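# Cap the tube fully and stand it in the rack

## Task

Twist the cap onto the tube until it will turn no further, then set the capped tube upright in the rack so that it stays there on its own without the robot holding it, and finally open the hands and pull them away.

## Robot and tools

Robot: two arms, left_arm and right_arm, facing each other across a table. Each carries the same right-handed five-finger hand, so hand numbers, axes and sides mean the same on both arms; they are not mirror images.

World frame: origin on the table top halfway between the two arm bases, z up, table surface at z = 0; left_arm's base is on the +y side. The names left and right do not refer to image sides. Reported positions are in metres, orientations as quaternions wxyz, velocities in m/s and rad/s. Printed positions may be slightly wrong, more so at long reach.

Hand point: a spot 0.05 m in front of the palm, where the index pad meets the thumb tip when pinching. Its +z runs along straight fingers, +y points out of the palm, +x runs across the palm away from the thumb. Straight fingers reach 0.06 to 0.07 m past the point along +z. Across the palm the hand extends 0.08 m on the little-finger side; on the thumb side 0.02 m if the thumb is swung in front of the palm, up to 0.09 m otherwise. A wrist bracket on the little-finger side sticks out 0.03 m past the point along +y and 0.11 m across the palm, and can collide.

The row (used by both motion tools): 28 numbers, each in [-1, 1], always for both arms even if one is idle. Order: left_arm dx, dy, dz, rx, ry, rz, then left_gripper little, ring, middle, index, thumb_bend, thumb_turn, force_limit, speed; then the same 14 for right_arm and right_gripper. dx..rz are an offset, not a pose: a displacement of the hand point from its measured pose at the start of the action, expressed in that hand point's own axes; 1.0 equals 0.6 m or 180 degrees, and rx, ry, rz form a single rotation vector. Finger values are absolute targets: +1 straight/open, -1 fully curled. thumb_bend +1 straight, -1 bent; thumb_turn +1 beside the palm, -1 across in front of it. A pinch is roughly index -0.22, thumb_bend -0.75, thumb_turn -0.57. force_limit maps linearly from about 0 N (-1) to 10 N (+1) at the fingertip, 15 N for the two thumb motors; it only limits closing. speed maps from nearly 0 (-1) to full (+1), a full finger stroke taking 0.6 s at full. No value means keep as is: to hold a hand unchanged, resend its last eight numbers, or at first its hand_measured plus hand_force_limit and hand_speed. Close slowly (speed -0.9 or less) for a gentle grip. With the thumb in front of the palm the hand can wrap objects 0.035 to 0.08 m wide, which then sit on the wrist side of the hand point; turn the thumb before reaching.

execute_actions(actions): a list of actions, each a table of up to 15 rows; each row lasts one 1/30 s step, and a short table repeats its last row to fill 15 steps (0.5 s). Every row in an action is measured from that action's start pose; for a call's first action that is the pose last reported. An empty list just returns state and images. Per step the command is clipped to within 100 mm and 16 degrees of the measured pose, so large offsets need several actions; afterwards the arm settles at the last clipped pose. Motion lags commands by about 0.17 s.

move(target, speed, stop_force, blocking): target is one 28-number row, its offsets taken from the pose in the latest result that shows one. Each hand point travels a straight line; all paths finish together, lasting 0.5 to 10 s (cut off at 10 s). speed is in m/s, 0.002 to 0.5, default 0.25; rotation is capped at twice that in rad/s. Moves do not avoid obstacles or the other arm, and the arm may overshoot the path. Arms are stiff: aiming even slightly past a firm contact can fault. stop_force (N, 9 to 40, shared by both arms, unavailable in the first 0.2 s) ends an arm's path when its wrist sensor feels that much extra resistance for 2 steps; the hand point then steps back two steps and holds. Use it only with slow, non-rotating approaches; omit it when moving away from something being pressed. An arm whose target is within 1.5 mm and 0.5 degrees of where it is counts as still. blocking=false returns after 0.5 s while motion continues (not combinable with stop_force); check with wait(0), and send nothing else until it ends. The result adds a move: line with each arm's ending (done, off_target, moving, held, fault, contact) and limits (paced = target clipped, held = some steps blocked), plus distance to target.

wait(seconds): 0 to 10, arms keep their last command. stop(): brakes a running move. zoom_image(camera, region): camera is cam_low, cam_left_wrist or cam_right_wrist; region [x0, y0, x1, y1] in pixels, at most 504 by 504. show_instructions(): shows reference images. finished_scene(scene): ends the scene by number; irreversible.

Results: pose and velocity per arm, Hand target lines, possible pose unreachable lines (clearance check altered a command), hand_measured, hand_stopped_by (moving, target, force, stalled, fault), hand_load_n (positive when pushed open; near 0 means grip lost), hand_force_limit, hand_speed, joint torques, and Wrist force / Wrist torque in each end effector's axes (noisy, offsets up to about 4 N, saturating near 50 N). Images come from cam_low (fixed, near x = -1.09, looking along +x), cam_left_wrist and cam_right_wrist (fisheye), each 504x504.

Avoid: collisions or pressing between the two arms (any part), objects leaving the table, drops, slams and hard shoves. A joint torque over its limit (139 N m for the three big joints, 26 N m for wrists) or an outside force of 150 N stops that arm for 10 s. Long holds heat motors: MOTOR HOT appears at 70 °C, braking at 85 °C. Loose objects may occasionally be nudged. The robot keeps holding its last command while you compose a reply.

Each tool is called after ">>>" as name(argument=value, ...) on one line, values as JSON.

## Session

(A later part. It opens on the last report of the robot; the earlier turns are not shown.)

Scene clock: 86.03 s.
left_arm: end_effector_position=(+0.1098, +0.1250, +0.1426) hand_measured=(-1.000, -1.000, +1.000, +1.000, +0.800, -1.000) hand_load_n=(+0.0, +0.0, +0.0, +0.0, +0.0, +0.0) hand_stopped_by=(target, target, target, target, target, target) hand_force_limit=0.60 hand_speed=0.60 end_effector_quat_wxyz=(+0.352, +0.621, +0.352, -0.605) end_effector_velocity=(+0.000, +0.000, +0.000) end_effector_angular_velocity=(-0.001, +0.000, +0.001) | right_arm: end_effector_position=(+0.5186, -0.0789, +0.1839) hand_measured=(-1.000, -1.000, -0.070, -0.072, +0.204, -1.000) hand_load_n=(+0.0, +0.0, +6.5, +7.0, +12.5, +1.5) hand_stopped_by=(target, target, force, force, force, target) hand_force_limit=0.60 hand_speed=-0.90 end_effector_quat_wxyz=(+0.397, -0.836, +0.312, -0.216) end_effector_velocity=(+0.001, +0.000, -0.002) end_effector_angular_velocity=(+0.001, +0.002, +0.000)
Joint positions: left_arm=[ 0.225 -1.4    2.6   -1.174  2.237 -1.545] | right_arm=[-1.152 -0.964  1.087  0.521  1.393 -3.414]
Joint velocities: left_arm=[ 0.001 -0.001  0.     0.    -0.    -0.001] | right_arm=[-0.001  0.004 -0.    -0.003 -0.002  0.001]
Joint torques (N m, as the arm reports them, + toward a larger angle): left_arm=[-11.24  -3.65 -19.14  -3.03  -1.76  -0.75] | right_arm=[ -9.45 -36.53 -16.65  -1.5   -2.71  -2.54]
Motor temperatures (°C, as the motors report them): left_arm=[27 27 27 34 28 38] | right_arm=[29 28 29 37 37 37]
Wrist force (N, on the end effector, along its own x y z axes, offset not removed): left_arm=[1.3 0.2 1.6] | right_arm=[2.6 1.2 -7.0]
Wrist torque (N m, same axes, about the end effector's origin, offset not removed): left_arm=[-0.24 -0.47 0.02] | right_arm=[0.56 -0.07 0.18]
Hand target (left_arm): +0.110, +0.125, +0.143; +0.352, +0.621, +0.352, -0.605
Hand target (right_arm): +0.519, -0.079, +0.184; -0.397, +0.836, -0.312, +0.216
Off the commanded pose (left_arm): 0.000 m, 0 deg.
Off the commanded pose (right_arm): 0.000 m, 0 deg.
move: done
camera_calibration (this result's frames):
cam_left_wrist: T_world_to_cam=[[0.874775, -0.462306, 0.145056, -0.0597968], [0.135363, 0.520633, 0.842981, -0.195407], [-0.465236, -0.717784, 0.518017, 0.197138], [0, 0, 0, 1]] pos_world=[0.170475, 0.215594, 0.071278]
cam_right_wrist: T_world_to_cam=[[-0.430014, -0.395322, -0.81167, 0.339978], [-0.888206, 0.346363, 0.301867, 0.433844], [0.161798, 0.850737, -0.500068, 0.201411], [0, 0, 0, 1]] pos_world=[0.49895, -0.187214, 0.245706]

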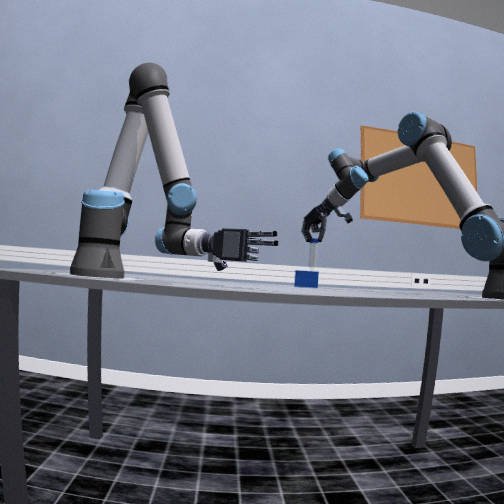

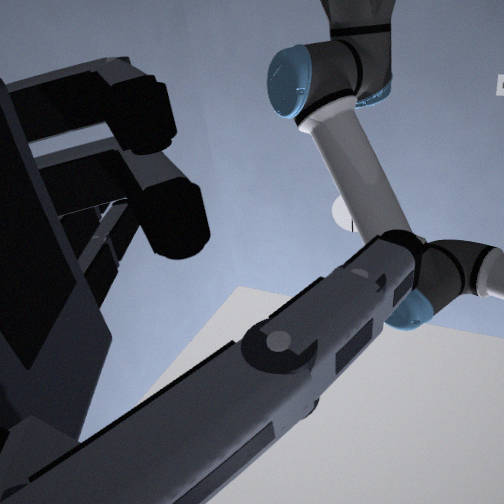

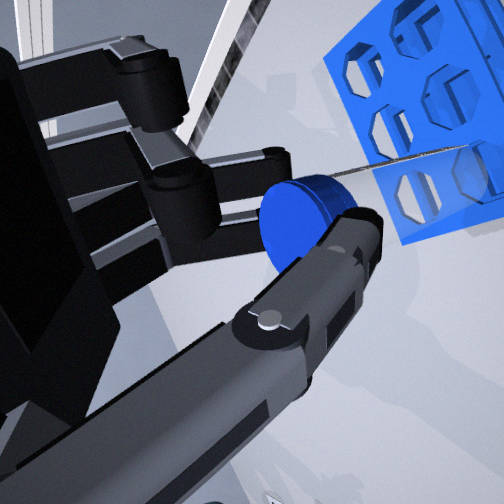

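>>> move(target=[0,0,0,0,0,0,-1,-1,1,1,0.8,-1,0.6,0.6,-0.0105,0.0746,0.0553,0,0,0,-1,-1,-0.45,-0.45,-0.05,-1,0.6,-0.9], speed=0.025, stop_force=10)

Scene clock: 88.80 s.
left_arm: end_effector_position=(+0.1098, +0.1250, +0.1426) hand_measured=(-1.000, -1.000, +1.000, +1.000, +0.800, -1.000) hand_load_n=(+0.0, +0.0, +0.0, +0.0, +0.0, +0.0) hand_stopped_by=(target, target, target, target, target, target) hand_force_limit=0.60 hand_speed=0.60 end_effector_quat_wxyz=(+0.352, +0.621, +0.352, -0.605) end_effector_velocity=(+0.000, -0.000, +0.000) end_effector_angular_velocity=(-0.000, +0.000, +0.000) | right_arm: end_effector_position=(+0.5185, -0.0790, +0.1281) hand_measured=(-1.000, -1.000, -0.070, -0.072, +0.204, -1.000) hand_load_n=(+0.0, +0.0, +6.5, +6.5, +12.5, +1.5) hand_stopped_by=(target, target, force, force, force, target) hand_force_limit=0.60 hand_speed=-0.90 end_effector_quat_wxyz=(+0.397, -0.836, +0.312, -0.216) end_effector_velocity=(-0.000, +0.000, -0.001) end_effector_angular_velocity=(+0.003, -0.000, -0.001)
Joint positions: left_arm=[ 0.225 -1.4    2.6   -1.174  2.237 -1.545] | right_arm=[-1.152 -0.937  1.188  0.393  1.393 -3.414]
Joint velocities: left_arm=[ 0.    -0.    -0.    -0.     0.    -0.001] | right_arm=[ 0.    -0.     0.004 -0.005 -0.001  0.002]
Joint torques (N m, as the arm reports them, + toward a larger angle): left_arm=[-10.22  -4.78 -19.22  -3.04  -1.47  -0.7 ] | right_arm=[  9.44 -36.61  -7.57  -1.65   2.61   2.25]
Motor temperatures (°C, as the motors report them): left_arm=[27 27 27 34 28 38] | right_arm=[29 28 29 37 37 37]
Wrist force (N, on the end effector, along its own x y z axes, offset not removed): left_arm=[1.0 -1.0 1.8] | right_arm=[-1.0 -2.8 0.3]
Wrist torque (N m, same axes, about the end effector's origin, offset not removed): left_arm=[-0.51 -0.40 0.00] | right_arm=[-0.34 0.32 0.19]
Hand target (left_arm): +0.110, +0.125, +0.143; +0.352, +0.621, +0.352, -0.605
Hand target (right_arm): +0.519, -0.079, +0.128; -0.397, +0.836, -0.312, +0.216
Off the commanded pose (left_arm): 0.000 m, 0 deg.
Off the commanded pose (right_arm): 0.000 m, 0 deg.
move: done
camera_calibration (this result's frames):
cam_left_wrist: T_world_to_cam=[[0.874775, -0.462306, 0.145056, -0.0597968], [0.135363, 0.520634, 0.842981, -0.195407], [-0.465236, -0.717784, 0.518017, 0.197138], [0, 0, 0, 1]] pos_world=[0.170475, 0.215594, 0.0712781]
cam_right_wrist: T_world_to_cam=[[-0.430029, -0.395337, -0.811655, 0.294611], [-0.8882, 0.346367, 0.301878, 0.450649], [0.161787, 0.850728, -0.500087, 0.17351], [0, 0, 0, 1]] pos_world=[0.498887, -0.187229, 0.189852]

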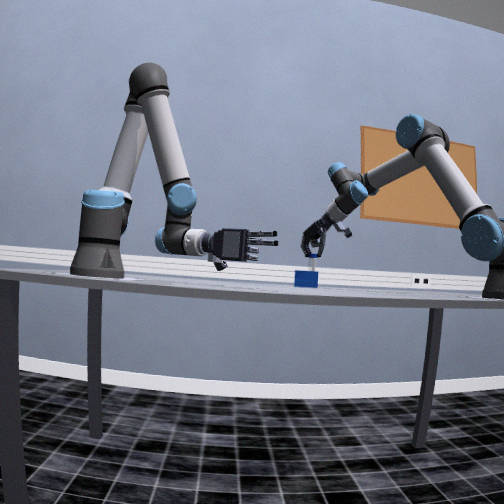

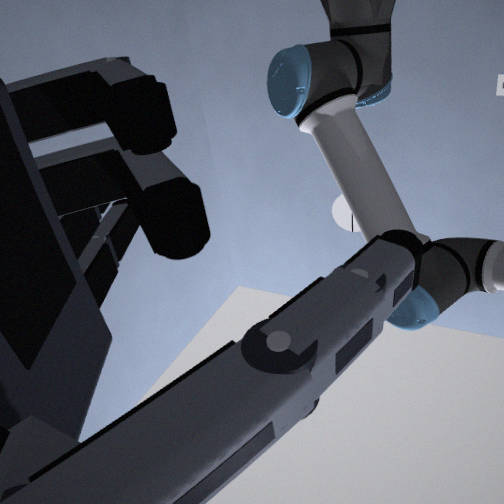

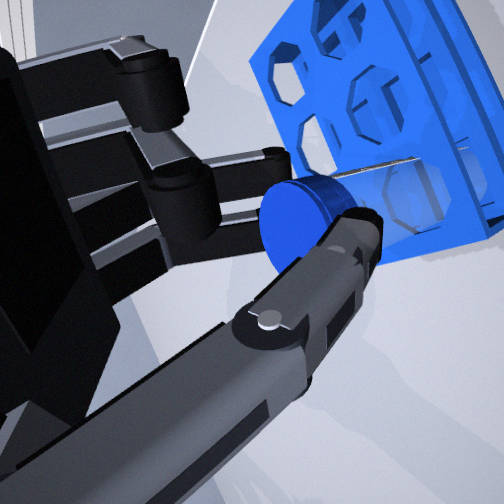

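>>> execute_actions(actions=[[[0,0,0,0,0,0,-1,-1,1,1,0.8,-1,0.6,0.6,0,0,0,0,0,0,-1,-1,0.4,0.4,0.7,-1,0,0.3]]])

>>> move(target=[0,0,0,0,0,0,-1,-1,1,1,0.8,-1,0.6,0.6,0.023,-0.16,-0.118,0,0,0,-1,-1,0.4,0.4,0.7,-1,0,0.3])

Scene clock: 89.47 s.
left_arm: end_effector_position=(+0.1098, +0.1250, +0.1426) hand_measured=(-1.000, -1.000, +1.000, +1.000, +0.800, -1.000) hand_load_n=(+0.0, +0.0, +0.0, +0.0, +0.0, +0.0) hand_stopped_by=(target, target, target, target, target, target) hand_force_limit=0.60 hand_speed=0.60 end_effector_quat_wxyz=(+0.352, +0.621, +0.352, -0.605) end_effector_velocity=(-0.000, -0.000, +0.001) end_effector_angular_velocity=(-0.001, +0.000, -0.000) | right_arm: end_effector_position=(+0.5185, -0.0790, +0.1280) hand_measured=(-1.000, -1.000, +0.400, +0.400, +0.700, -1.000) hand_load_n=(+0.0, +0.0, +0.0, +0.0, +0.0, +0.0) hand_stopped_by=(target, target, target, target, moving, target) hand_force_limit=0.00 hand_speed=0.30 end_effector_quat_wxyz=(+0.397, -0.836, +0.312, -0.216) end_effector_velocity=(+0.000, +0.000, +0.000) end_effector_angular_velocity=(+0.001, -0.001, +0.001)
Joint positions: left_arm=[ 0.225 -1.4    2.6   -1.174  2.237 -1.545] | right_arm=[-1.152 -0.937  1.188  0.393  1.393 -3.414]
Joint velocities: left_arm=[-0.    -0.001 -0.     0.     0.    -0.   ] | right_arm=[ 0.    -0.    -0.001 -0.    -0.001 -0.001]
Joint torques (N m, as the arm reports them, + toward a larger angle): left_arm=[ -9.82  -3.69 -18.66  -2.96  -1.71  -0.7 ] | right_arm=[  9.01 -48.9  -32.98   2.15   2.47   2.07]
Motor temperatures (°C, as the motors report them): left_arm=[27 27 27 34 28 38] | right_arm=[29 28 29 37 37 37]
Wrist force (N, on the end effector, along its own x y z axes, offset not removed): left_arm=[0.6 -0.9 0.6] | right_arm=[4.1 -5.3 -3.5]
Wrist torque (N m, same axes, about the end effector's origin, offset not removed): left_arm=[-0.42 -0.22 -0.02] | right_arm=[-0.54 -0.26 0.12]
Hand target (left_arm): +0.110, +0.125, +0.143; +0.352, +0.621, +0.352, -0.605
Hand target (right_arm): +0.519, -0.079, +0.128; -0.397, +0.836, -0.312, +0.216
Off the commanded pose (left_arm): 0.000 m, 0 deg.
Off the commanded pose (right_arm): 0.000 m, 0 deg.
camera_calibration (this result's frames):
cam_left_wrist: T_world_to_cam=[[0.874775, -0.462306, 0.145056, -0.0597967], [0.135363, 0.520633, 0.842981, -0.195407], [-0.465236, -0.717784, 0.518017, 0.197138], [0, 0, 0, 1]] pos_world=[0.170475, 0.215594, 0.071278]
cam_right_wrist: T_world_to_cam=[[-0.430135, -0.395389, -0.811573, 0.29456], [-0.888161, 0.346389, 0.301969, 0.450637], [0.161725, 0.850695, -0.500163, 0.173509], [0, 0, 0, 1]] pos_world=[0.498878, -0.187233, 0.189761]

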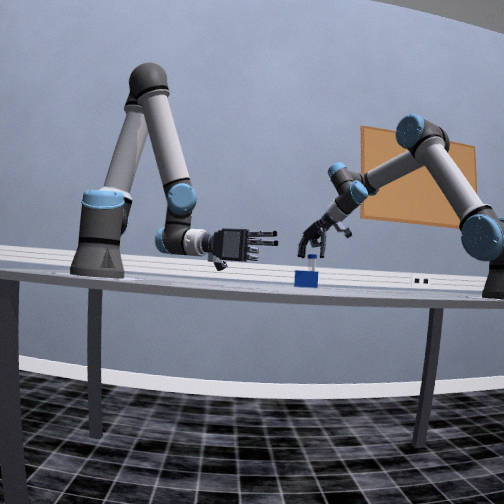

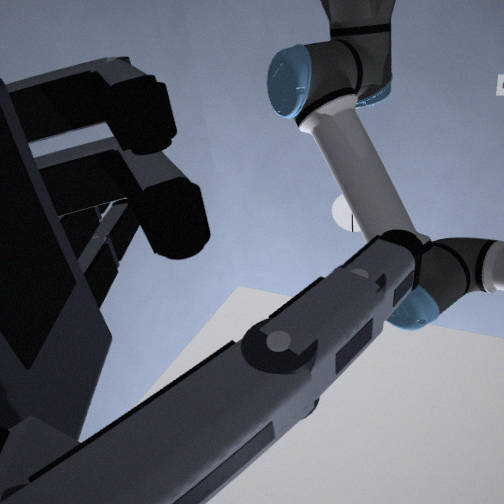

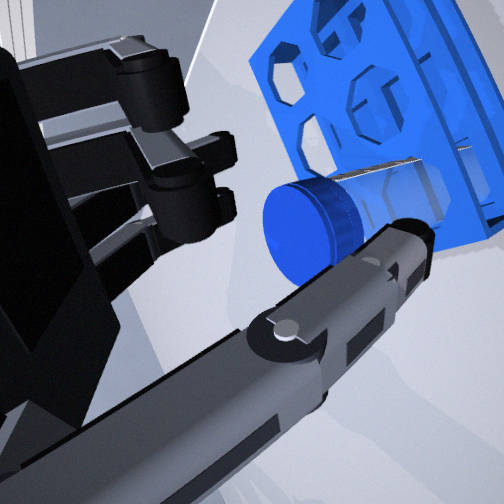

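Scene clock: 90.57 s.
left_arm: end_effector_position=(+0.1098, +0.1250, +0.1426) hand_measured=(-1.000, -1.000, +1.000, +1.000, +0.800, -1.000) hand_load_n=(+0.0, +0.0, +0.0, +0.0, +0.0, +0.0) hand_stopped_by=(target, target, target, target, target, target) hand_force_limit=0.60 hand_speed=0.60 end_effector_quat_wxyz=(+0.352, +0.621, +0.352, -0.605) end_effector_velocity=(-0.000, +0.000, -0.001) end_effector_angular_velocity=(+0.002, +0.000, -0.001) | right_arm: end_effector_position=(+0.5191, -0.0790, +0.2479) hand_measured=(-1.000, -1.000, +0.400, +0.400, +0.700, -1.000) hand_load_n=(+0.0, +0.0, +0.0, +0.0, +0.0, +0.0) hand_stopped_by=(target, target, target, target, target, target) hand_force_limit=0.00 hand_speed=0.30 end_effector_quat_wxyz=(+0.397, -0.836, +0.312, -0.216) end_effector_velocity=(+0.001, +0.000, +0.002) end_effector_angular_velocity=(-0.002, +0.001, +0.000)
Joint positions: left_arm=[ 0.225 -1.4    2.6   -1.174  2.237 -1.545] | right_arm=[-1.153 -0.971  0.935  0.68   1.393 -3.414]
Joint velocities: left_arm=[-0.001  0.002  0.    -0.     0.     0.   ] | right_arm=[ 0.     0.004 -0.012  0.01   0.001 -0.002]
Joint torques (N m, as the arm reports them, + toward a larger angle): left_arm=[-10.36  -4.81 -18.95  -3.05  -1.65  -0.81] | right_arm=[ -0.78 -35.33 -32.38   2.1    2.72  -2.37]
Motor temperatures (°C, as the motors report them): left_arm=[27 27 27 34 28 38] | right_arm=[29 28 29 37 37 37]
Wrist force (N, on the end effector, along its own x y z axes, offset not removed): left_arm=[-0.2 -1.7 1.7] | right_arm=[1.3 -2.3 -2.5]
Wrist torque (N m, same axes, about the end effector's origin, offset not removed): left_arm=[-0.58 -0.20 -0.15] | right_arm=[0.03 0.25 0.13]
Hand target (left_arm): +0.110, +0.125, +0.143; +0.352, +0.621, +0.352, -0.605
Hand target (right_arm): +0.519, -0.079, +0.248; -0.397, +0.836, -0.312, +0.216
Off the commanded pose (left_arm): 0.000 m, 0 deg.
Off the commanded pose (right_arm): 0.000 m, 0 deg.
move: done
camera_calibration (this result's frames):
cam_left_wrist: T_world_to_cam=[[0.874775, -0.462306, 0.145056, -0.0597968], [0.135363, 0.520634, 0.842981, -0.195407], [-0.465236, -0.717784, 0.518017, 0.197138], [0, 0, 0, 1]] pos_world=[0.170475, 0.215594, 0.0712781]
cam_right_wrist: T_world_to_cam=[[-0.429973, -0.395184, -0.811759, 0.392061], [-0.888206, 0.346392, 0.301833, 0.415006], [0.161907, 0.850789, -0.499944, 0.233244], [0, 0, 0, 1]] pos_world=[0.499423, -0.18726, 0.309606]

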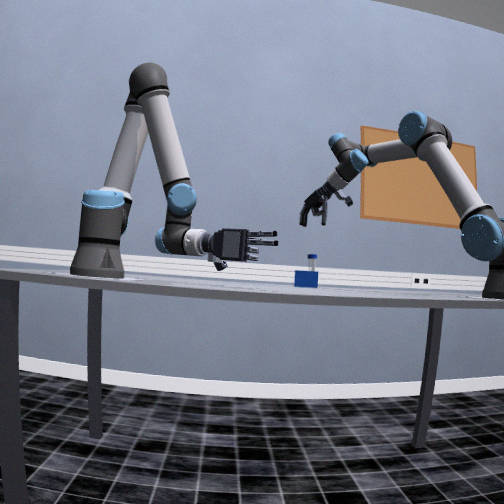

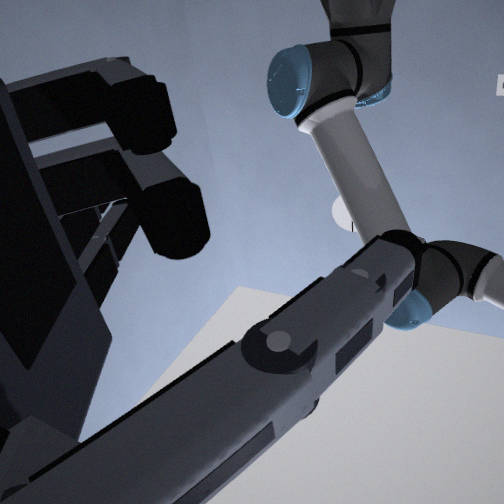

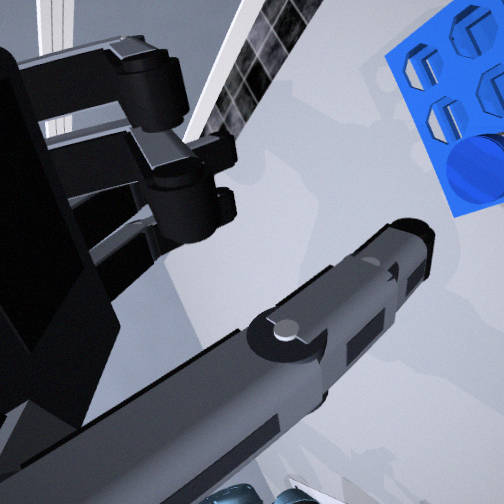

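>>> finished_scene(scene=2)

The scene is finished: the task was done.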